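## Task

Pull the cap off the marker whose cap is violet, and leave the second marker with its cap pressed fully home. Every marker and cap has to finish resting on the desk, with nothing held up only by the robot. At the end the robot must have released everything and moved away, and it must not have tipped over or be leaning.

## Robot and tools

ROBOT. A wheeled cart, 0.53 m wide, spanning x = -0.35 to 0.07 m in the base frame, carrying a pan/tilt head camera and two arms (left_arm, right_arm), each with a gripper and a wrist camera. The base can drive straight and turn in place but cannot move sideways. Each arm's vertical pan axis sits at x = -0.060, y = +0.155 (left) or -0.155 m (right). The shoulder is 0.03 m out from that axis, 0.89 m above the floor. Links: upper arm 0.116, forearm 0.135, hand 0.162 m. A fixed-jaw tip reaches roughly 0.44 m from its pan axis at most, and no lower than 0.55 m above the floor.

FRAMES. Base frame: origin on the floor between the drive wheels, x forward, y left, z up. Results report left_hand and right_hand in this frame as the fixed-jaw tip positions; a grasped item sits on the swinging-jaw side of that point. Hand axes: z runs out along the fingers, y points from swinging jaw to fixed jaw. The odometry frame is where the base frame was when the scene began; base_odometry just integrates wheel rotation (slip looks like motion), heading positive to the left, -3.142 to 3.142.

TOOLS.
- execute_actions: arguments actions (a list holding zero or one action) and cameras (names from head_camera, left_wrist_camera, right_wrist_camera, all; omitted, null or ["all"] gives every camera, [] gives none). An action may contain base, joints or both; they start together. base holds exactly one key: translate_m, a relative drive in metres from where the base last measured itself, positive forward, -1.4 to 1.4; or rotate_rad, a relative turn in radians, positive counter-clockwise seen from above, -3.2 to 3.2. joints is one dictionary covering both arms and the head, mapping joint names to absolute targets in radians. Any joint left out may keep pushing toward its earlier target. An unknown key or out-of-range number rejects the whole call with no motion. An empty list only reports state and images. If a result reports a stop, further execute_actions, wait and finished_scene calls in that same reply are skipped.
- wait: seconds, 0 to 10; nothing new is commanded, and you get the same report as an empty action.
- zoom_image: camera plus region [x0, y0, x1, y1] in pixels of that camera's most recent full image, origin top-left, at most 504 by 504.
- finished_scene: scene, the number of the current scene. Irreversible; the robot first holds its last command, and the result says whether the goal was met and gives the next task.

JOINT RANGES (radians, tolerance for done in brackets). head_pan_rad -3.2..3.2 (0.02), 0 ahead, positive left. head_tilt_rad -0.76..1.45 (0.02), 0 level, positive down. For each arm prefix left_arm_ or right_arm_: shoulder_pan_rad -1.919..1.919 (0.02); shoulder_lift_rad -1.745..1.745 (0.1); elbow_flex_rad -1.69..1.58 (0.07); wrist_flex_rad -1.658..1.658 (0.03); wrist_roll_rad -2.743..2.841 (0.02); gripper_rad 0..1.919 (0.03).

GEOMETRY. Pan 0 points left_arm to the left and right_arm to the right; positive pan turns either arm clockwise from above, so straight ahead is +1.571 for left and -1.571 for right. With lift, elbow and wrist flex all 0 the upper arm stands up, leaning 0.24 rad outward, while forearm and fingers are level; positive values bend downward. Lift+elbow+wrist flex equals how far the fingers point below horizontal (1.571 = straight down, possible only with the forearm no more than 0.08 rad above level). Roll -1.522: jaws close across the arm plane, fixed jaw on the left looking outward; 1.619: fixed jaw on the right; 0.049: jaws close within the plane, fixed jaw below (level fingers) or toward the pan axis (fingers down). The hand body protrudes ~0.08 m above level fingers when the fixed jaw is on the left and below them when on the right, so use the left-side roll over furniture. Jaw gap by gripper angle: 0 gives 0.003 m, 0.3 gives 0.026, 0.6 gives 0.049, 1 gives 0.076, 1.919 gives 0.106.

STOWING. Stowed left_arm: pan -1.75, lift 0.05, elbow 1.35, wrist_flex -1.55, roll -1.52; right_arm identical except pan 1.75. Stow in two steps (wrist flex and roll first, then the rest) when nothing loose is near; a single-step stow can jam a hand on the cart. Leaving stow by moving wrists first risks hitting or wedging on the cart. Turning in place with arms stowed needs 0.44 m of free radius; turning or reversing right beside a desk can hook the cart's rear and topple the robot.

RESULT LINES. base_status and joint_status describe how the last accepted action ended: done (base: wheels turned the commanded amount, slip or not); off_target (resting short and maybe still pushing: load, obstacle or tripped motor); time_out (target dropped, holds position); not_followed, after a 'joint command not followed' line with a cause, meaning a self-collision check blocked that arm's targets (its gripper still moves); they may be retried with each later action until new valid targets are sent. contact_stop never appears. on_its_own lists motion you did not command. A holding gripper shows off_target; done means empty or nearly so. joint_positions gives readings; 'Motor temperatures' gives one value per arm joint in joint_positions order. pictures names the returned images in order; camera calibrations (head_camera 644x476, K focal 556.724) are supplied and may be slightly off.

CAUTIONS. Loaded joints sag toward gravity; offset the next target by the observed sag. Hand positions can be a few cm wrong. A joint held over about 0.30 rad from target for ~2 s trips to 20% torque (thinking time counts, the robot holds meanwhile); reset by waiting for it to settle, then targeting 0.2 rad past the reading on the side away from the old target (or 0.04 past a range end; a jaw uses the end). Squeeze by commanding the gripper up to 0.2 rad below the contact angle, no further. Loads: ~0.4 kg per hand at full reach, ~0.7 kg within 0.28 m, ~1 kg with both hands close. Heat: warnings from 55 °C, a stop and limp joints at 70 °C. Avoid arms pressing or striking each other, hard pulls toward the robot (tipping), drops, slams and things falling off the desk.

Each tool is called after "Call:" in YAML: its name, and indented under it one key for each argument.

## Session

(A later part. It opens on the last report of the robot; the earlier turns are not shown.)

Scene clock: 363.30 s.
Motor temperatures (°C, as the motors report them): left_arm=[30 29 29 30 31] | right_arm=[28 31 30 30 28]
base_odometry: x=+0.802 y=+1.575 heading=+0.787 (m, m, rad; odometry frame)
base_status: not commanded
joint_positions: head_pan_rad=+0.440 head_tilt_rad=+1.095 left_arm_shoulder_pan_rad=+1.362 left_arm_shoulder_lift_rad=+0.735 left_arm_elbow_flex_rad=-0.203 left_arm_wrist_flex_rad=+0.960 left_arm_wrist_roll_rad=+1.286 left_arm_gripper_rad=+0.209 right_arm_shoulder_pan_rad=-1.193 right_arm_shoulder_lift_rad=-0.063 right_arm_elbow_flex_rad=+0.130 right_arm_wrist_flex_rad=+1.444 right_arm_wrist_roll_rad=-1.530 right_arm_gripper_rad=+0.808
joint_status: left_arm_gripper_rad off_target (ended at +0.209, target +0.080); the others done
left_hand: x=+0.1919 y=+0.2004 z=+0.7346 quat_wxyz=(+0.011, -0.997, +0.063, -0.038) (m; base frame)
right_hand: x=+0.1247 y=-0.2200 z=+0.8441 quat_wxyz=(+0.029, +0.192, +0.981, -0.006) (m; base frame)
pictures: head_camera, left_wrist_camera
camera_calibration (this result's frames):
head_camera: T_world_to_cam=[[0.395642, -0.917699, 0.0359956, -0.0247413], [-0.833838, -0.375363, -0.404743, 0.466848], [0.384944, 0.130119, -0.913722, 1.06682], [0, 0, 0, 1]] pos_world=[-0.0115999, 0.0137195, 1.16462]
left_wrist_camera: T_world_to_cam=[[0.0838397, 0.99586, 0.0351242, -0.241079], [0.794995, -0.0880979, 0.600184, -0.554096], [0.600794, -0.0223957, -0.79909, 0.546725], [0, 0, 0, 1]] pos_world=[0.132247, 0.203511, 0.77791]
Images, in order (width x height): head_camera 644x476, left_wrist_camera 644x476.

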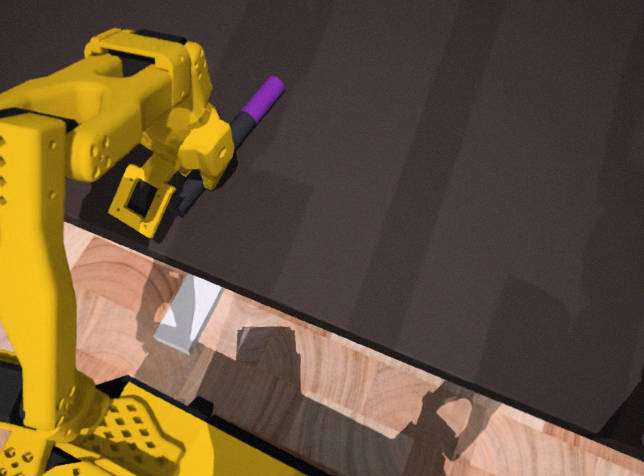

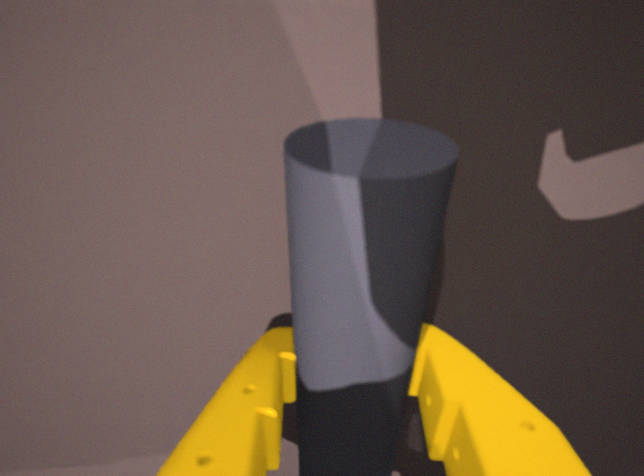

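Call:
execute_actions:
  actions:
    - {"joints": {"left_arm_shoulder_lift_rad": 0.593, "left_arm_elbow_flex_rad": -0.28, "left_arm_wrist_flex_rad": 1.116, "left_arm_gripper_rad": 0.04, "head_pan_rad": 0.25, "head_tilt_rad": 1.15}}
  cameras: ["head_camera", "left_wrist_camera"]

Scene clock: 398.57 s.
Motor temperatures (°C, as the motors report them): left_arm=[30 29 29 30 31] | right_arm=[28 31 30 30 28]
base_odometry: x=+0.802 y=+1.575 heading=+0.787 (m, m, rad; odometry frame)
base_status: not commanded
joint_positions: head_pan_rad=+0.260 head_tilt_rad=+1.145 left_arm_shoulder_pan_rad=+1.362 left_arm_shoulder_lift_rad=+0.654 left_arm_elbow_flex_rad=-0.248 left_arm_wrist_flex_rad=+1.107 left_arm_wrist_roll_rad=+1.286 left_arm_gripper_rad=+0.207 right_arm_shoulder_pan_rad=-1.193 right_arm_shoulder_lift_rad=-0.063 right_arm_elbow_flex_rad=+0.130 right_arm_wrist_flex_rad=+1.444 right_arm_wrist_roll_rad=-1.530 right_arm_gripper_rad=+0.808
joint_status: left_arm_gripper_rad off_target (ended at +0.207, target +0.040); the others done
left_hand: x=+0.1900 y=+0.2000 z=+0.7574 quat_wxyz=(+0.008, -0.998, +0.063, -0.028) (m; base frame)
right_hand: x=+0.1247 y=-0.2200 z=+0.8441 quat_wxyz=(+0.029, +0.192, +0.981, -0.006) (m; base frame)
pictures: head_camera, left_wrist_camera
camera_calibration (this result's frames):
head_camera: T_world_to_cam=[[0.226674, -0.973245, 0.0375986, -0.0345278], [-0.906016, -0.224869, -0.358566, 0.410305], [0.357427, 0.0472127, -0.932747, 1.08742], [0, 0, 0, 1]] pos_world=[-0.00910359, 0.0073207, 1.16271]
left_wrist_camera: T_world_to_cam=[[0.0845127, 0.996002, 0.028932, -0.236791], [0.807434, -0.0854687, 0.583734, -0.556767], [0.583873, -0.0259723, -0.811429, 0.579383], [0, 0, 0, 1]] pos_world=[0.131278, 0.203306, 0.801983]
Images, in order (width x height): head_camera 644x476, left_wrist_camera 644x476.

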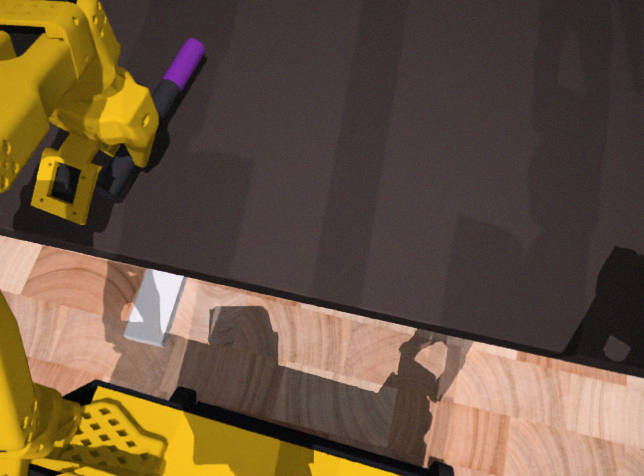

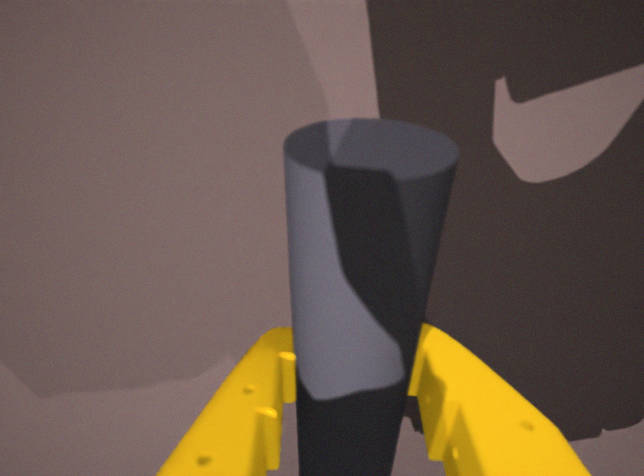

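Call:
execute_actions:
  actions:
    - {"joints": {"left_arm_shoulder_pan_rad": 1.919, "left_arm_shoulder_lift_rad": 0.724, "left_arm_elbow_flex_rad": -0.449, "left_arm_wrist_flex_rad": 0.958, "left_arm_wrist_roll_rad": 0.32, "right_arm_wrist_roll_rad": 2.83, "right_arm_gripper_rad": 0.6, "head_pan_rad": 0.0, "head_tilt_rad": 1.1}}

Scene clock: 467.53 s.
Motor temperatures (°C, as the motors report them): left_arm=[30 30 29 30 32] | right_arm=[28 31 30 30 28]
base_odometry: x=+0.802 y=+1.575 heading=+0.787 (m, m, rad; odometry frame)
base_status: not commanded
joint_positions: head_pan_rad=+0.010 head_tilt_rad=+1.115 left_arm_shoulder_pan_rad=+1.910 left_arm_shoulder_lift_rad=+0.748 left_arm_elbow_flex_rad=-0.414 left_arm_wrist_flex_rad=+0.969 left_arm_wrist_roll_rad=+0.330 left_arm_gripper_rad=+0.207 right_arm_shoulder_pan_rad=-1.193 right_arm_shoulder_lift_rad=-0.063 right_arm_elbow_flex_rad=+0.130 right_arm_wrist_flex_rad=+1.444 right_arm_wrist_roll_rad=+2.822 right_arm_gripper_rad=+0.608
joint_status: all done
left_hand: x=+0.2143 y=+0.0554 z=+0.7614 quat_wxyz=(+0.061, -0.680, +0.721, -0.119) (m; base frame)
right_hand: x=+0.1279 y=-0.2326 z=+0.8445 quat_wxyz=(-0.021, -0.916, -0.401, -0.021) (m; base frame)
pictures: head_camera, left_wrist_camera, right_wrist_camera
camera_calibration (this result's frames):
head_camera: T_world_to_cam=[[-0.022275, -0.99908, 0.0366466, -0.0451327], [-0.922301, 0.00638916, -0.38642, 0.4416], [0.38583, -0.0424068, -0.921595, 1.07592], [0, 0, 0, 1]] pos_world=[-0.00883929, -0.00228643, 1.16386]
left_wrist_camera: T_world_to_cam=[[0.964874, -0.00597149, 0.262646, -0.406053], [-0.164963, -0.791847, 0.588018, -0.346783], [0.204464, -0.61069, -0.765018, 0.643086], [0, 0, 0, 1]] pos_world=[0.203095, 0.115702, 0.802535]
right_wrist_camera: T_world_to_cam=[[-0.713993, 0.698744, -0.0444014, 0.288123], [0.550713, 0.599629, 0.580656, -0.402833], [0.432354, 0.390132, -0.812938, 0.787596], [0, 0, 0, 1]] pos_world=[0.0870428, -0.26704, 0.886967]
Images, in order (width x height): head_camera 644x476, left_wrist_camera 644x476, right_wrist_camera 644x476.

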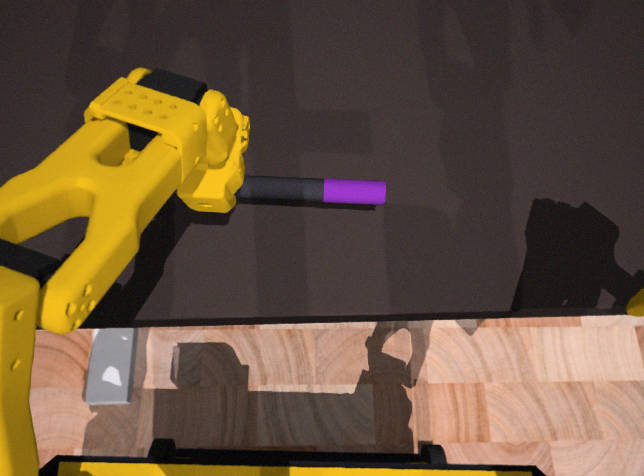

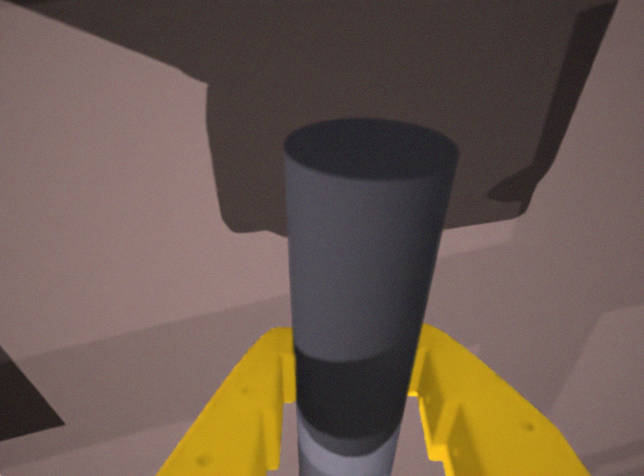

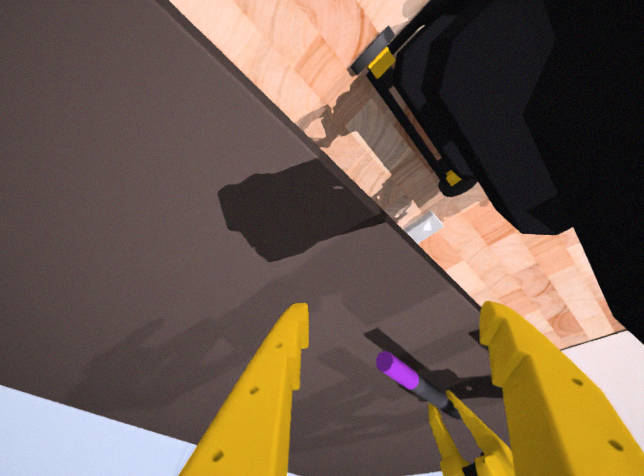

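Call:
zoom_image:
  camera: "head_camera"
  region: [200, 130, 420, 250]

Region (200, 130, 420, 250) of head_camera's 644x476 image, scaled by 2.291; it fills the top 275 rows of this view, and the rest is white.

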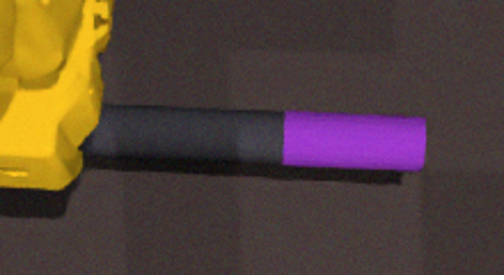

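Call:
execute_actions:
  actions:
    - {"joints": {"right_arm_shoulder_pan_rad": -1.919, "right_arm_shoulder_lift_rad": 0.6, "right_arm_elbow_flex_rad": -0.53, "right_arm_wrist_flex_rad": 1.25, "right_arm_wrist_roll_rad": 2.82}}

Scene clock: 492.93 s.
Motor temperatures (°C, as the motors report them): left_arm=[30 30 29 30 32] | right_arm=[28 31 31 30 28]
base_odometry: x=+0.802 y=+1.575 heading=+0.787 (m, m, rad; odometry frame)
base_status: not commanded
joint_positions: head_pan_rad=+0.010 head_tilt_rad=+1.115 left_arm_shoulder_pan_rad=+1.910 left_arm_shoulder_lift_rad=+0.748 left_arm_elbow_flex_rad=-0.414 left_arm_wrist_flex_rad=+0.969 left_arm_wrist_roll_rad=+0.330 left_arm_gripper_rad=+0.207 right_arm_shoulder_pan_rad=-1.914 right_arm_shoulder_lift_rad=+0.618 right_arm_elbow_flex_rad=-0.498 right_arm_wrist_flex_rad=+1.259 right_arm_wrist_roll_rad=+2.822 right_arm_gripper_rad=+0.608
joint_status: all done
left_hand: x=+0.2143 y=+0.0554 z=+0.7614 quat_wxyz=(+0.061, -0.680, +0.721, -0.119) (m; base frame)
right_hand: x=+0.2149 y=-0.0598 z=+0.8024 quat_wxyz=(-0.040, -0.713, -0.695, -0.087) (m; base frame)
pictures: head_camera, left_wrist_camera, right_wrist_camera
camera_calibration (this result's frames):
head_camera: T_world_to_cam=[[-0.0222805, -0.99908, 0.0366464, -0.0451327], [-0.922298, 0.00639398, -0.386426, 0.441607], [0.385836, -0.0424087, -0.921592, 1.07592], [0, 0, 0, 1]] pos_world=[-0.00883938, -0.00228663, 1.16386]
left_wrist_camera: T_world_to_cam=[[0.964874, -0.00597149, 0.262646, -0.406053], [-0.164963, -0.791847, 0.588018, -0.346783], [0.204464, -0.61069, -0.765018, 0.643086], [0, 0, 0, 1]] pos_world=[0.203095, 0.115702, 0.802535]
right_wrist_camera: T_world_to_cam=[[-0.984538, 0.0582135, -0.165217, 0.344434], [-0.0564527, 0.787407, 0.613844, -0.414827], [0.165827, 0.613679, -0.771945, 0.686005], [0, 0, 0, 1]] pos_world=[0.201932, -0.1144, 0.841103]
Images, in order (width x height): head_camera 644x476, left_wrist_camera 644x476, right_wrist_camera 644x476.

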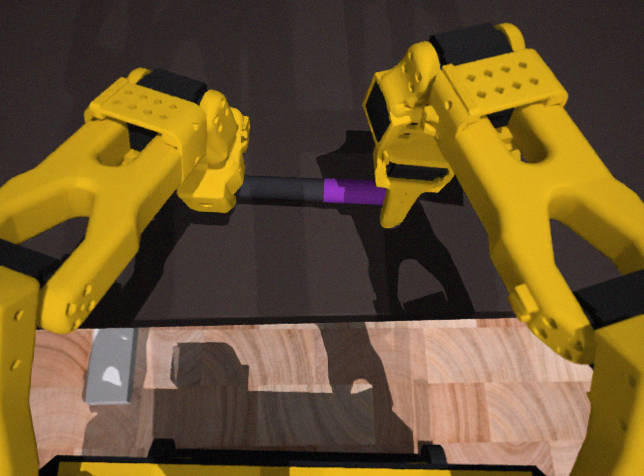

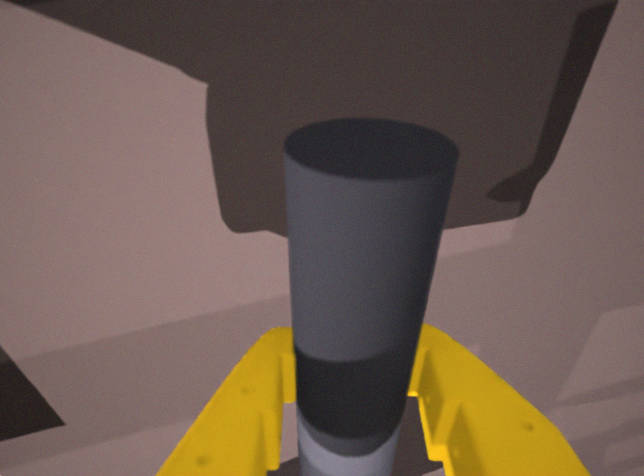

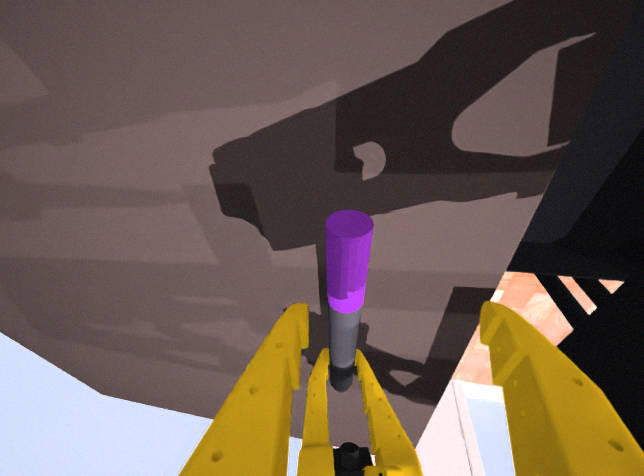

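I'll refresh the current state before continuing.

Call:
execute_actions:
  actions: []

Scene clock: 505.43 s.
Motor temperatures (°C, as the motors report them): left_arm=[30 30 29 30 32] | right_arm=[28 31 31 30 28]
base_odometry: x=+0.802 y=+1.575 heading=+0.787 (m, m, rad; odometry frame)
base_status: not commanded
joint_positions: head_pan_rad=+0.010 head_tilt_rad=+1.115 left_arm_shoulder_pan_rad=+1.910 left_arm_shoulder_lift_rad=+0.748 left_arm_elbow_flex_rad=-0.414 left_arm_wrist_flex_rad=+0.969 left_arm_wrist_roll_rad=+0.330 left_arm_gripper_rad=+0.207 right_arm_shoulder_pan_rad=-1.914 right_arm_shoulder_lift_rad=+0.618 right_arm_elbow_flex_rad=-0.498 right_arm_wrist_flex_rad=+1.259 right_arm_wrist_roll_rad=+2.822 right_arm_gripper_rad=+0.608
joint_status: all done
left_hand: x=+0.2143 y=+0.0554 z=+0.7614 quat_wxyz=(+0.061, -0.680, +0.721, -0.119) (m; base frame)
right_hand: x=+0.2149 y=-0.0598 z=+0.8024 quat_wxyz=(-0.040, -0.713, -0.695, -0.087) (m; base frame)
pictures: head_camera, left_wrist_camera, right_wrist_camera
camera_calibration (this result's frames):
head_camera: T_world_to_cam=[[-0.0222803, -0.99908, 0.0366464, -0.0451327], [-0.922298, 0.00639379, -0.386426, 0.441607], [0.385836, -0.0424086, -0.921592, 1.07592], [0, 0, 0, 1]] pos_world=[-0.00883938, -0.00228662, 1.16386]
left_wrist_camera: T_world_to_cam=[[0.964874, -0.00597149, 0.262646, -0.406053], [-0.164963, -0.791847, 0.588018, -0.346783], [0.204464, -0.61069, -0.765018, 0.643086], [0, 0, 0, 1]] pos_world=[0.203095, 0.115702, 0.802535]
right_wrist_camera: T_world_to_cam=[[-0.984538, 0.0582135, -0.165217, 0.344434], [-0.0564527, 0.787407, 0.613844, -0.414827], [0.165827, 0.613679, -0.771945, 0.686005], [0, 0, 0, 1]] pos_world=[0.201932, -0.1144, 0.841103]
Images, in order (width x height): head_camera 644x476, left_wrist_camera 644x476, right_wrist_camera 644x476.

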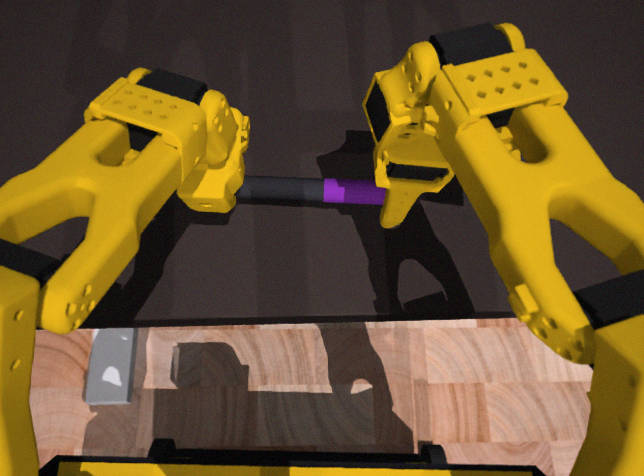

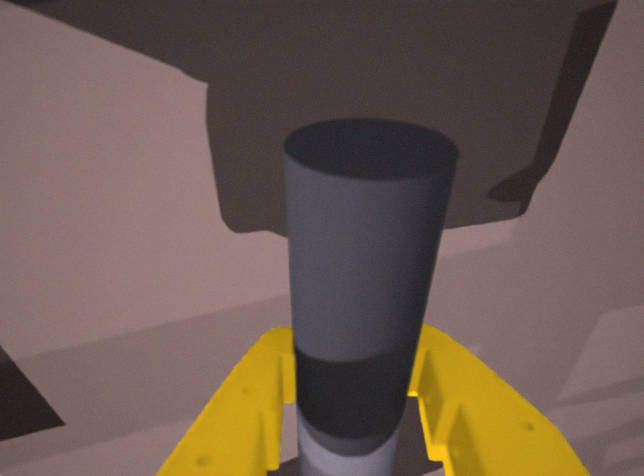

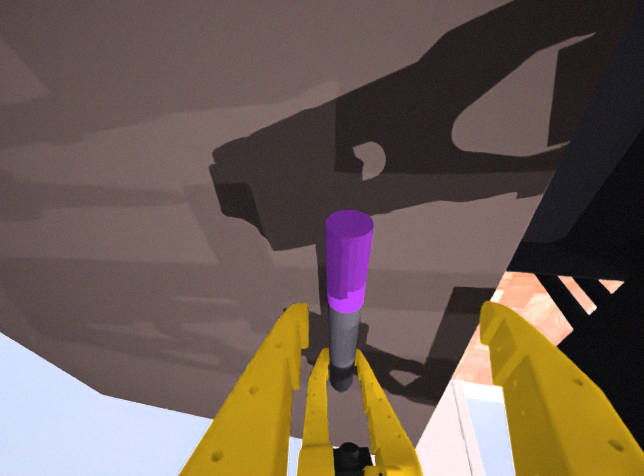

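Call:
zoom_image:
  camera: "right_wrist_camera"
  region: [250, 180, 450, 400]

Call:
zoom_image:
  camera: "head_camera"
  region: [200, 110, 500, 300]

Region (250, 180, 450, 400) of right_wrist_camera's 644x476 image, scaled by 2.291; it fills the left 458 columns of this view, and the rest is white.

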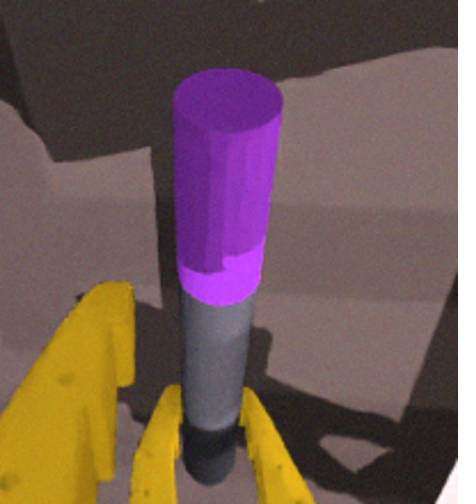

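Region (200, 110, 500, 300) of head_camera's 644x476 image, scaled by 1.680; it fills the top 319 rows of this view, and the rest is white.

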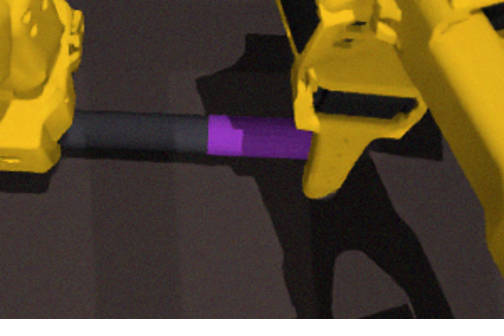

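Call:
execute_actions:
  actions:
    - {"joints": {"left_arm_wrist_flex_rad": 0.82, "right_arm_wrist_flex_rad": 1.145}}

Scene clock: 626.23 s.
Motor temperatures (°C, as the motors report them): left_arm=[30 30 30 30 32] | right_arm=[28 31 31 30 28]
base_odometry: x=+0.802 y=+1.575 heading=+0.787 (m, m, rad; odometry frame)
base_status: not commanded
joint_positions: head_pan_rad=+0.010 head_tilt_rad=+1.115 left_arm_shoulder_pan_rad=+1.910 left_arm_shoulder_lift_rad=+0.749 left_arm_elbow_flex_rad=-0.414 left_arm_wrist_flex_rad=+0.833 left_arm_wrist_roll_rad=+0.330 left_arm_gripper_rad=+0.207 right_arm_shoulder_pan_rad=-1.914 right_arm_shoulder_lift_rad=+0.619 right_arm_elbow_flex_rad=-0.498 right_arm_wrist_flex_rad=+1.154 right_arm_wrist_roll_rad=+2.822 right_arm_gripper_rad=+0.608
joint_status: all done
left_hand: x=+0.2339 y=+0.0485 z=+0.7672 quat_wxyz=(+0.091, -0.673, +0.713, -0.178) (m; base frame)
right_hand: x=+0.2299 y=-0.0544 z=+0.8067 quat_wxyz=(-0.061, -0.708, -0.691, -0.133) (m; base frame)
pictures: head_camera, left_wrist_camera, right_wrist_camera
camera_calibration (this result's frames):
head_camera: T_world_to_cam=[[-0.0222802, -0.99908, 0.0366465, -0.0451327], [-0.922298, 0.00639376, -0.386426, 0.441607], [0.385836, -0.0424086, -0.921592, 1.07592], [0, 0, 0, 1]] pos_world=[-0.00883938, -0.00228662, 1.16386]
left_wrist_camera: T_world_to_cam=[[0.92372, 0.00855457, 0.382973, -0.50996], [-0.240514, -0.76518, 0.597203, -0.343118], [0.298153, -0.643759, -0.704755, 0.572741], [0, 0, 0, 1]] pos_world=[0.217771, 0.110522, 0.803854]
right_wrist_camera: T_world_to_cam=[[-0.964065, 0.0655277, -0.257457, 0.429711], [-0.116811, 0.765842, 0.63233, -0.423094], [0.238607, 0.639681, -0.730668, 0.634992], [0, 0, 0, 1]] pos_world=[0.213334, -0.110327, 0.842134]
Images, in order (width x height): head_camera 644x476, left_wrist_camera 644x476, right_wrist_camera 644x476.

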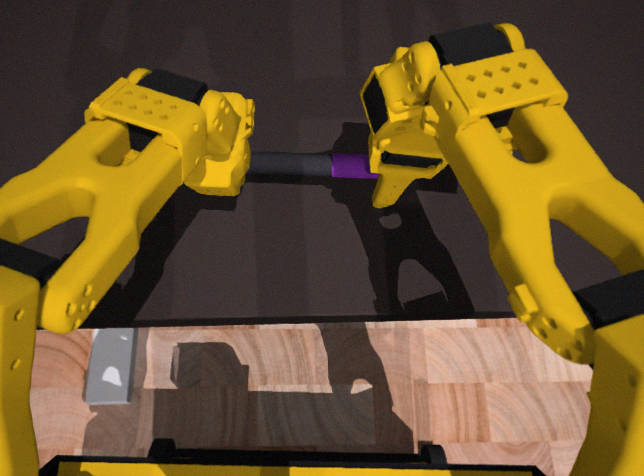

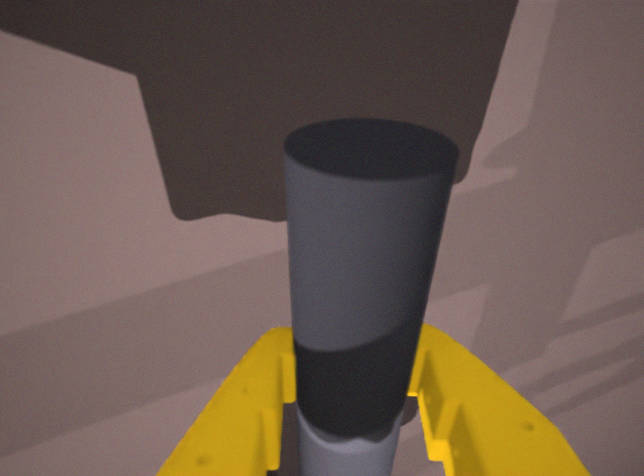

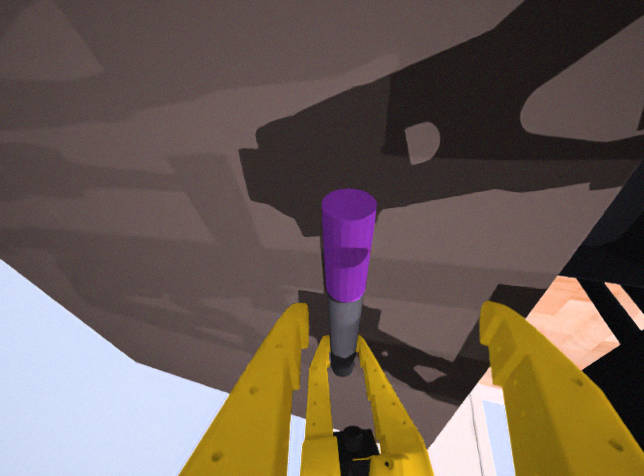

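Call:
zoom_image:
  camera: "right_wrist_camera"
  region: [250, 160, 450, 380]

Region (250, 160, 450, 380) of right_wrist_camera's 644x476 image, scaled by 2.291; it fills the left 458 columns of this view, and the rest is white.

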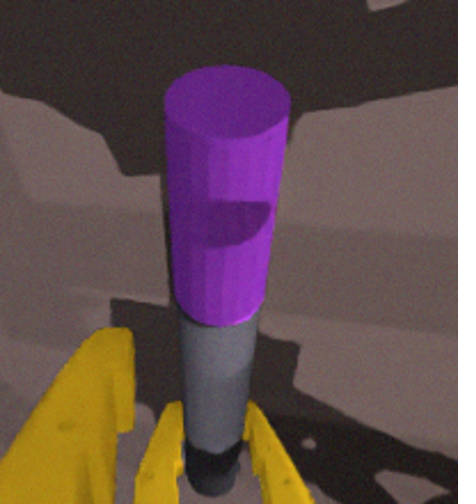

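Call:
execute_actions:
  actions:
    - {"joints": {"right_arm_shoulder_lift_rad": 0.823, "right_arm_elbow_flex_rad": -0.62, "right_arm_wrist_flex_rad": 1.011}}

Scene clock: 656.03 s.
Motor temperatures (°C, as the motors report them): left_arm=[30 30 30 30 32] | right_arm=[28 31 31 30 28]
base_odometry: x=+0.802 y=+1.575 heading=+0.787 (m, m, rad; odometry frame)
base_status: not commanded
joint_positions: head_pan_rad=+0.010 head_tilt_rad=+1.115 left_arm_shoulder_pan_rad=+1.910 left_arm_shoulder_lift_rad=+0.749 left_arm_elbow_flex_rad=-0.414 left_arm_wrist_flex_rad=+0.833 left_arm_wrist_roll_rad=+0.330 left_arm_gripper_rad=+0.207 right_arm_shoulder_pan_rad=-1.914 right_arm_shoulder_lift_rad=+0.845 right_arm_elbow_flex_rad=-0.588 right_arm_wrist_flex_rad=+1.019 right_arm_wrist_roll_rad=+2.822 right_arm_gripper_rad=+0.608
joint_status: all done
left_hand: x=+0.2339 y=+0.0485 z=+0.7672 quat_wxyz=(+0.091, -0.673, +0.713, -0.178) (m; base frame)
right_hand: x=+0.2411 y=-0.0504 z=+0.7671 quat_wxyz=(-0.061, -0.708, -0.691, -0.133) (m; base frame)
pictures: head_camera, left_wrist_camera, right_wrist_camera
camera_calibration (this result's frames):
head_camera: T_world_to_cam=[[-0.0222802, -0.99908, 0.0366464, -0.0451327], [-0.922298, 0.00639377, -0.386426, 0.441608], [0.385836, -0.0424086, -0.921592, 1.07592], [0, 0, 0, 1]] pos_world=[-0.00883938, -0.00228662, 1.16386]
left_wrist_camera: T_world_to_cam=[[0.92372, 0.00855457, 0.382973, -0.50996], [-0.240514, -0.76518, 0.597203, -0.343118], [0.298153, -0.643759, -0.704755, 0.572741], [0, 0, 0, 1]] pos_world=[0.217771, 0.110522, 0.803854]
right_wrist_camera: T_world_to_cam=[[-0.964065, 0.0655277, -0.257457, 0.430047], [-0.116811, 0.765842, 0.63233, -0.399797], [0.238607, 0.639681, -0.730668, 0.600809], [0, 0, 0, 1]] pos_world=[0.224535, -0.106325, 0.802513]
Images, in order (width x height): head_camera 644x476, left_wrist_camera 644x476, right_wrist_camera 644x476.

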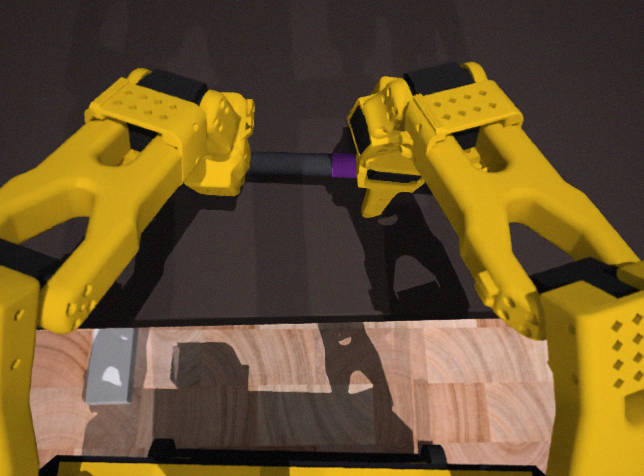

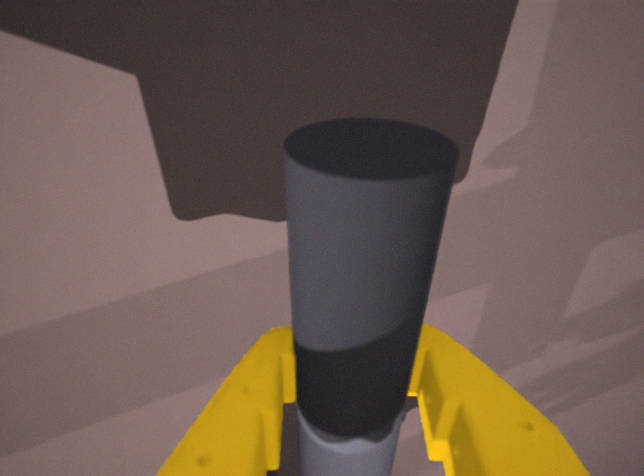

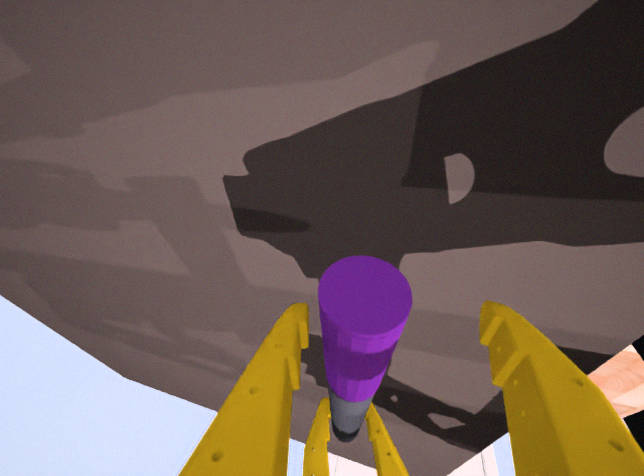

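Call:
zoom_image:
  camera: "right_wrist_camera"
  region: [250, 230, 530, 476]

Region (250, 230, 530, 476) of right_wrist_camera's 644x476 image, scaled by 1.800; it fills the top 443 rows of this view, and the rest is white.

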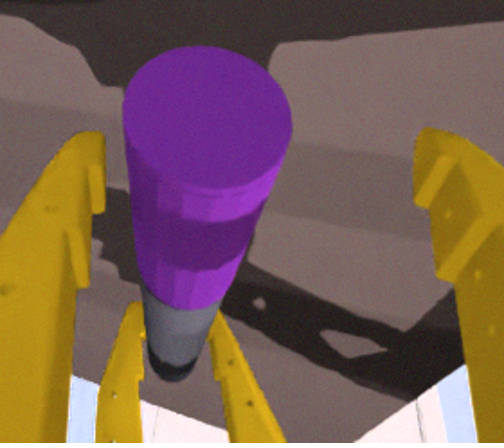

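Call:
execute_actions:
  actions:
    - {"joints": {"right_arm_gripper_rad": 0.01, "left_arm_gripper_rad": 0.01}}

Scene clock: 665.00 s.
Motor temperatures (°C, as the motors report them): left_arm=[30 30 30 30 32] | right_arm=[28 31 31 30 28]
base_odometry: x=+0.802 y=+1.575 heading=+0.787 (m, m, rad; odometry frame)
base_status: not commanded
joint_positions: head_pan_rad=+0.010 head_tilt_rad=+1.115 left_arm_shoulder_pan_rad=+1.910 left_arm_shoulder_lift_rad=+0.749 left_arm_elbow_flex_rad=-0.418 left_arm_wrist_flex_rad=+0.830 left_arm_wrist_roll_rad=+0.330 left_arm_gripper_rad=+0.206 right_arm_shoulder_pan_rad=-1.914 right_arm_shoulder_lift_rad=+0.848 right_arm_elbow_flex_rad=-0.588 right_arm_wrist_flex_rad=+1.019 right_arm_wrist_roll_rad=+2.822 right_arm_gripper_rad=+0.212
joint_status: left_arm_gripper_rad off_target (ended at +0.206, target +0.010); right_arm_gripper_rad off_target (ended at +0.212, target +0.010)
left_hand: x=+0.2352 y=+0.0481 z=+0.7682 quat_wxyz=(+0.093, -0.672, +0.712, -0.181) (m; base frame)
right_hand: x=+0.2407 y=-0.0505 z=+0.7662 quat_wxyz=(-0.061, -0.708, -0.691, -0.132) (m; base frame)
pictures: head_camera, left_wrist_camera, right_wrist_camera
camera_calibration (this result's frames):
head_camera: T_world_to_cam=[[-0.0223202, -0.999079, 0.0366464, -0.0451346], [-0.922298, 0.00643064, -0.386427, 0.441608], [0.385835, -0.042424, -0.921592, 1.07592], [0, 0, 0, 1]] pos_world=[-0.00883948, -0.00228814, 1.16386]
left_wrist_camera: T_world_to_cam=[[0.920926, 0.00954074, 0.389621, -0.51601], [-0.244834, -0.763656, 0.5974, -0.342978], [0.303236, -0.645553, -0.700934, 0.56876], [0, 0, 0, 1]] pos_world=[0.218765, 0.110171, 0.804606]
right_wrist_camera: T_world_to_cam=[[-0.964805, 0.0652633, -0.254738, 0.427554], [-0.114985, 0.766495, 0.631874, -0.399237], [0.236494, 0.638926, -0.732014, 0.601837], [0, 0, 0, 1]] pos_world=[0.22427, -0.10642, 0.801735]
Images, in order (width x height): head_camera 644x476, left_wrist_camera 644x476, right_wrist_camera 644x476.

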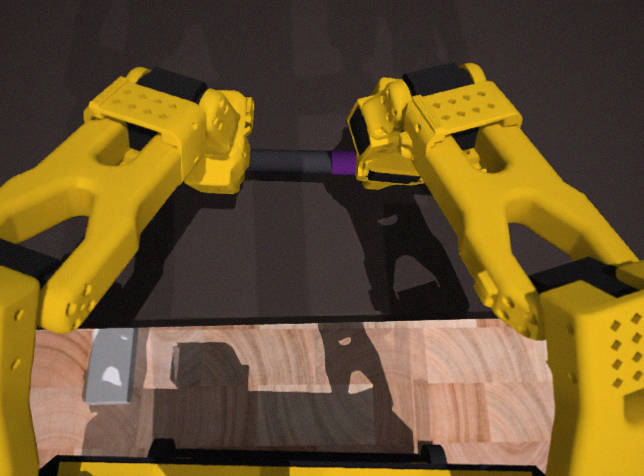

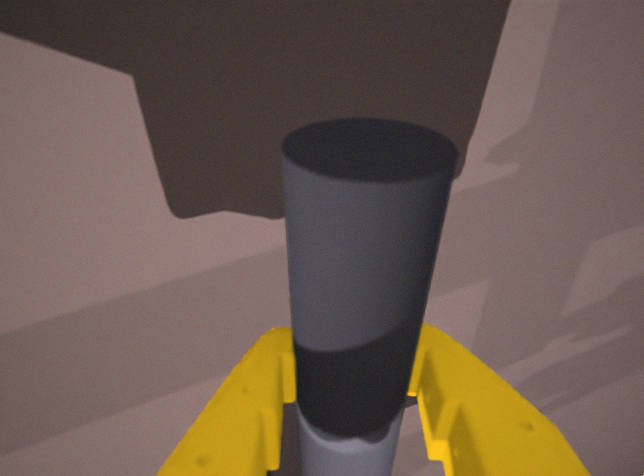

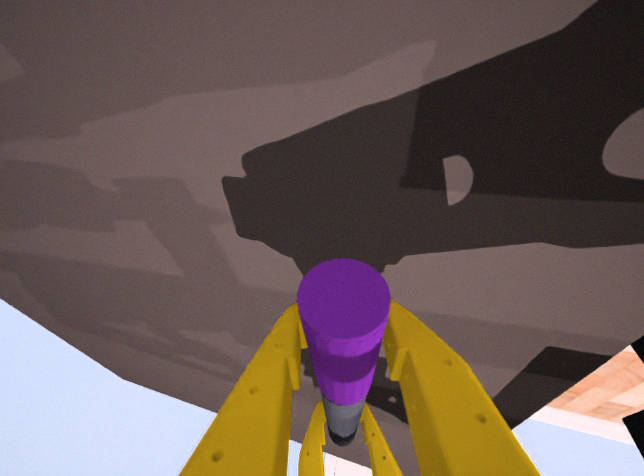

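Call:
execute_actions:
  actions:
    - {"joints": {"left_arm_shoulder_pan_rad": 1.82, "left_arm_wrist_roll_rad": 0.26, "left_arm_wrist_flex_rad": 0.87}}

Scene clock: 673.77 s.
Motor temperatures (°C, as the motors report them): left_arm=[30 30 30 30 32] | right_arm=[28 31 31 30 28]
base_odometry: x=+0.802 y=+1.575 heading=+0.787 (m, m, rad; odometry frame)
base_status: not commanded
joint_positions: head_pan_rad=+0.010 head_tilt_rad=+1.115 left_arm_shoulder_pan_rad=+1.872 left_arm_shoulder_lift_rad=+0.749 left_arm_elbow_flex_rad=-0.427 left_arm_wrist_flex_rad=+0.853 left_arm_wrist_roll_rad=+0.272 left_arm_gripper_rad=+0.206 right_arm_shoulder_pan_rad=-1.929 right_arm_shoulder_lift_rad=+0.848 right_arm_elbow_flex_rad=-0.591 right_arm_wrist_flex_rad=+1.015 right_arm_wrist_roll_rad=+2.822 right_arm_gripper_rad=+0.212
joint_status: left_arm_shoulder_pan_rad off_target (ended at +1.872, target +1.820); the others done
left_hand: x=+0.2374 y=+0.0604 z=+0.7686 quat_wxyz=(+0.098, -0.666, +0.720, -0.170) (m; base frame)
right_hand: x=+0.2403 y=-0.0455 z=+0.7671 quat_wxyz=(-0.061, -0.703, -0.696, -0.136) (m; base frame)
pictures: head_camera, left_wrist_camera, right_wrist_camera
camera_calibration (this result's frames):
head_camera: T_world_to_cam=[[-0.0223205, -0.999079, 0.0366464, -0.0451346], [-0.922298, 0.00643091, -0.386427, 0.441608], [0.385835, -0.0424241, -0.921592, 1.07592], [0, 0, 0, 1]] pos_world=[-0.00883948, -0.00228815, 1.16386]
left_wrist_camera: T_world_to_cam=[[0.923171, -0.0146189, 0.384112, -0.513184], [-0.253112, -0.775174, 0.578826, -0.316266], [0.289292, -0.631578, -0.719318, 0.592913], [0, 0, 0, 1]] pos_world=[0.22218, 0.121808, 0.806676]
right_wrist_camera: T_world_to_cam=[[-0.963839, 0.0511509, -0.261531, 0.43132], [-0.131271, 0.762939, 0.633002, -0.400785], [0.231911, 0.644444, -0.728635, 0.598086], [0, 0, 0, 1]] pos_world=[0.224409, -0.101721, 0.802288]
Images, in order (width x height): head_camera 644x476, left_wrist_camera 644x476, right_wrist_camera 644x476.

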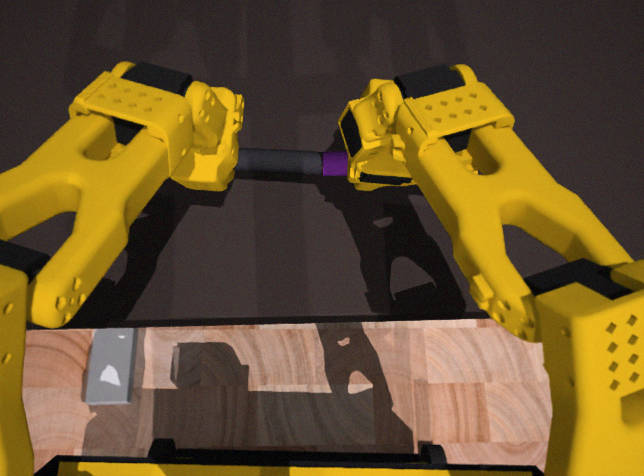

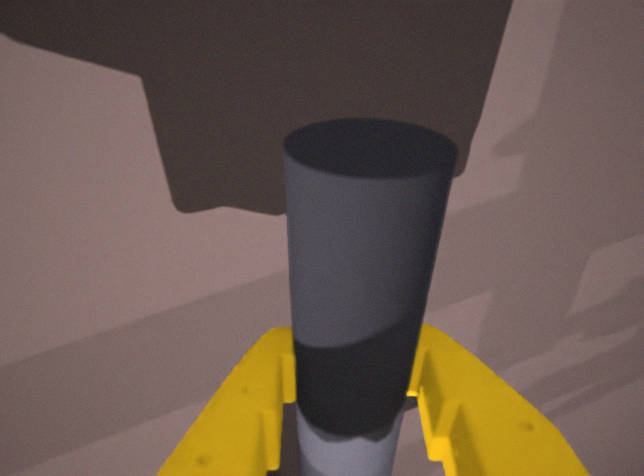

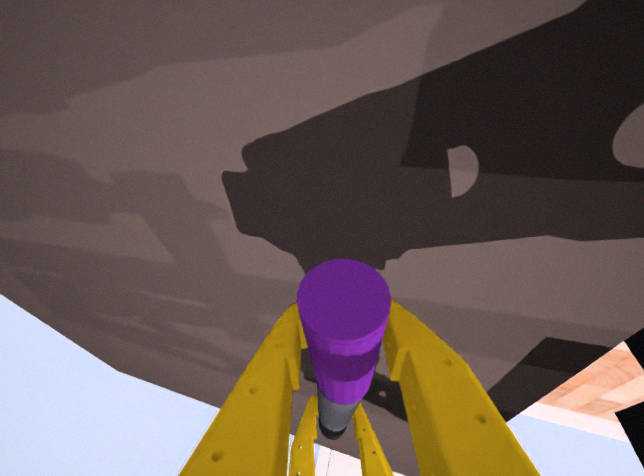

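Call:
execute_actions:
  actions:
    - {"joints": {"left_arm_shoulder_pan_rad": 1.76, "left_arm_wrist_roll_rad": 0.24}}

Scene clock: 683.73 s.
Motor temperatures (°C, as the motors report them): left_arm=[30 30 30 30 32] | right_arm=[28 31 31 30 28]
base_odometry: x=+0.802 y=+1.575 heading=+0.787 (m, m, rad; odometry frame)
base_status: not commanded
joint_positions: head_pan_rad=+0.010 head_tilt_rad=+1.115 left_arm_shoulder_pan_rad=+1.781 left_arm_shoulder_lift_rad=+0.751 left_arm_elbow_flex_rad=-0.427 left_arm_wrist_flex_rad=+0.868 left_arm_wrist_roll_rad=+0.246 left_arm_gripper_rad=+0.206 right_arm_shoulder_pan_rad=-1.923 right_arm_shoulder_lift_rad=+0.848 right_arm_elbow_flex_rad=-0.597 right_arm_wrist_flex_rad=+1.012 right_arm_wrist_roll_rad=+2.822 right_arm_gripper_rad=+0.212
joint_status: left_arm_shoulder_pan_rad off_target (ended at +1.782, target +1.760); the others done
left_hand: x=+0.2423 y=+0.0884 z=+0.7673 quat_wxyz=(+0.104, -0.690, +0.699, -0.158) (m; base frame)
right_hand: x=+0.2424 y=-0.0468 z=+0.7684 quat_wxyz=(-0.063, -0.704, -0.693, -0.140) (m; base frame)
pictures: head_camera, left_wrist_camera, right_wrist_camera
camera_calibration (this result's frames):
head_camera: T_world_to_cam=[[-0.0223549, -0.999078, 0.036646, -0.0451358], [-0.922293, 0.00646228, -0.386437, 0.44162], [0.385844, -0.0424371, -0.921587, 1.07591], [0, 0, 0, 1]] pos_world=[-0.00883971, -0.00228945, 1.16386]
left_wrist_camera: T_world_to_cam=[[0.927503, 0.0415916, 0.371494, -0.513116], [-0.19294, -0.797924, 0.571044, -0.29919], [0.320175, -0.601321, -0.732053, 0.607889], [0, 0, 0, 1]] pos_world=[0.223561, 0.148147, 0.806477]
right_wrist_camera: T_world_to_cam=[[-0.961212, 0.0579076, -0.269662, 0.439717], [-0.132062, 0.761717, 0.634308, -0.401212], [0.242137, 0.645317, -0.724525, 0.593794], [0, 0, 0, 1]] pos_world=[0.225898, -0.103038, 0.803285]
Images, in order (width x height): head_camera 644x476, left_wrist_camera 644x476, right_wrist_camera 644x476.

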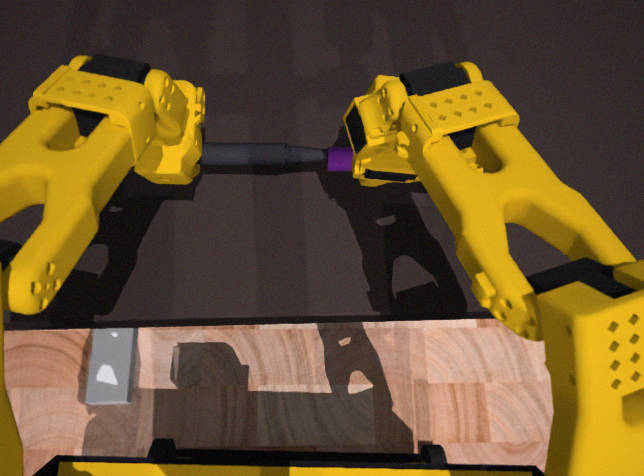

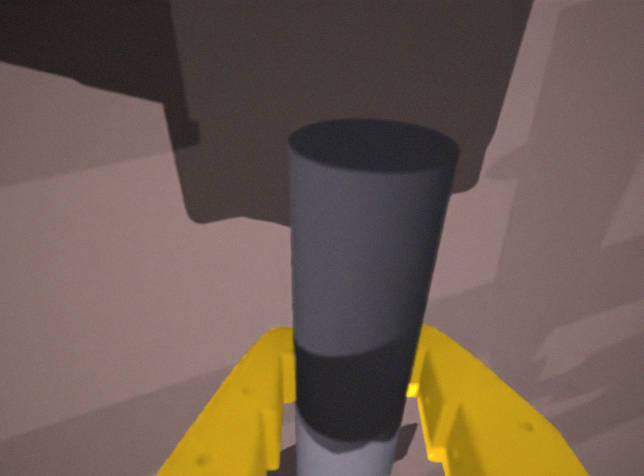

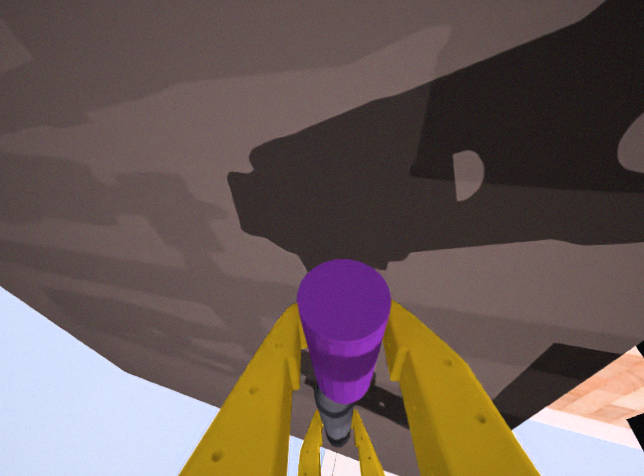

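The cap is sliding off. Zooming in to see whether the marker tip has fully cleared it.

Call:
zoom_image:
  camera: "head_camera"
  region: [180, 110, 420, 220]

Region (180, 110, 420, 220) of head_camera's 644x476 image, scaled by 2.100; it fills the top 231 rows of this view, and the rest is white.

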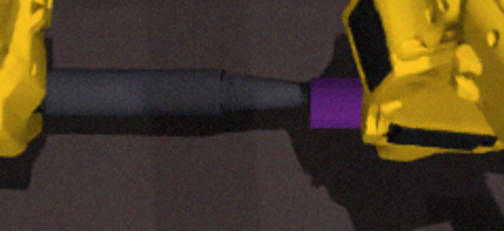

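Call:
execute_actions:
  actions:
    - {"joints": {"left_arm_shoulder_pan_rad": 1.68, "left_arm_wrist_roll_rad": 0.15, "left_arm_wrist_flex_rad": 0.9}}

Scene clock: 690.30 s.
Motor temperatures (°C, as the motors report them): left_arm=[30 30 30 30 32] | right_arm=[28 31 31 30 28]
base_odometry: x=+0.802 y=+1.575 heading=+0.787 (m, m, rad; odometry frame)
base_status: not commanded
joint_positions: head_pan_rad=+0.010 head_tilt_rad=+1.115 left_arm_shoulder_pan_rad=+1.689 left_arm_shoulder_lift_rad=+0.751 left_arm_elbow_flex_rad=-0.427 left_arm_wrist_flex_rad=+0.893 left_arm_wrist_roll_rad=+0.160 left_arm_gripper_rad=+0.206 right_arm_shoulder_pan_rad=-1.923 right_arm_shoulder_lift_rad=+0.848 right_arm_elbow_flex_rad=-0.597 right_arm_wrist_flex_rad=+1.012 right_arm_wrist_roll_rad=+2.822 right_arm_gripper_rad=+0.212
joint_status: all done
left_hand: x=+0.2434 y=+0.1176 z=+0.7661 quat_wxyz=(+0.110, -0.693, +0.699, -0.138) (m; base frame)
right_hand: x=+0.2424 y=-0.0468 z=+0.7684 quat_wxyz=(-0.063, -0.704, -0.693, -0.140) (m; base frame)
pictures: head_camera, left_wrist_camera, right_wrist_camera
camera_calibration (this result's frames):
head_camera: T_world_to_cam=[[-0.0223546, -0.999078, 0.036646, -0.0451358], [-0.922293, 0.00646204, -0.386437, 0.44162], [0.385844, -0.042437, -0.921587, 1.07591], [0, 0, 0, 1]] pos_world=[-0.00883971, -0.00228944, 1.16386]
left_wrist_camera: T_world_to_cam=[[0.933975, 0.0401112, 0.355079, -0.503685], [-0.172658, -0.819332, 0.546704, -0.258736], [0.312856, -0.571915, -0.75831, 0.64259], [0, 0, 0, 1]] pos_world=[0.224719, 0.17572, 0.807582]
right_wrist_camera: T_world_to_cam=[[-0.961212, 0.0579076, -0.269662, 0.439717], [-0.132062, 0.761717, 0.634308, -0.401212], [0.242137, 0.645317, -0.724525, 0.593794], [0, 0, 0, 1]] pos_world=[0.225898, -0.103038, 0.803285]
Images, in order (width x height): head_camera 644x476, left_wrist_camera 644x476, right_wrist_camera 644x476.

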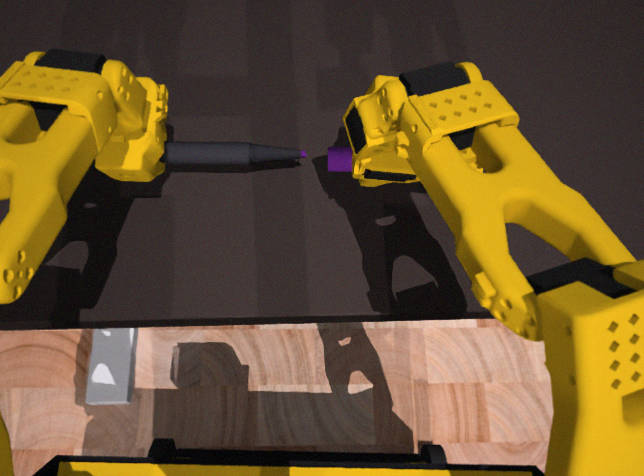

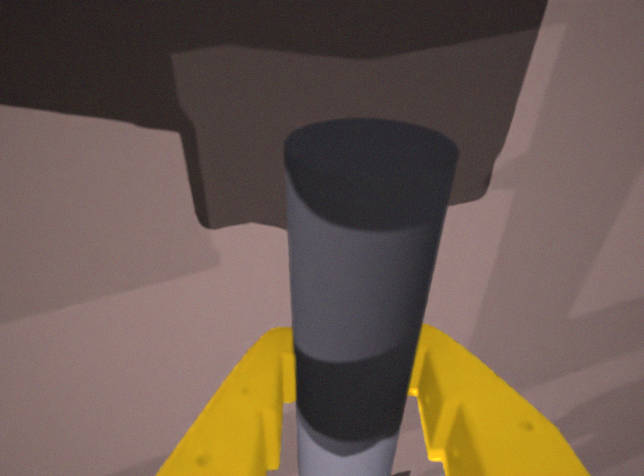

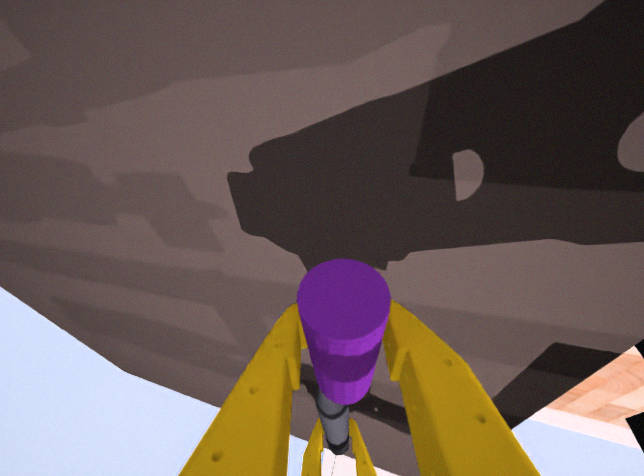

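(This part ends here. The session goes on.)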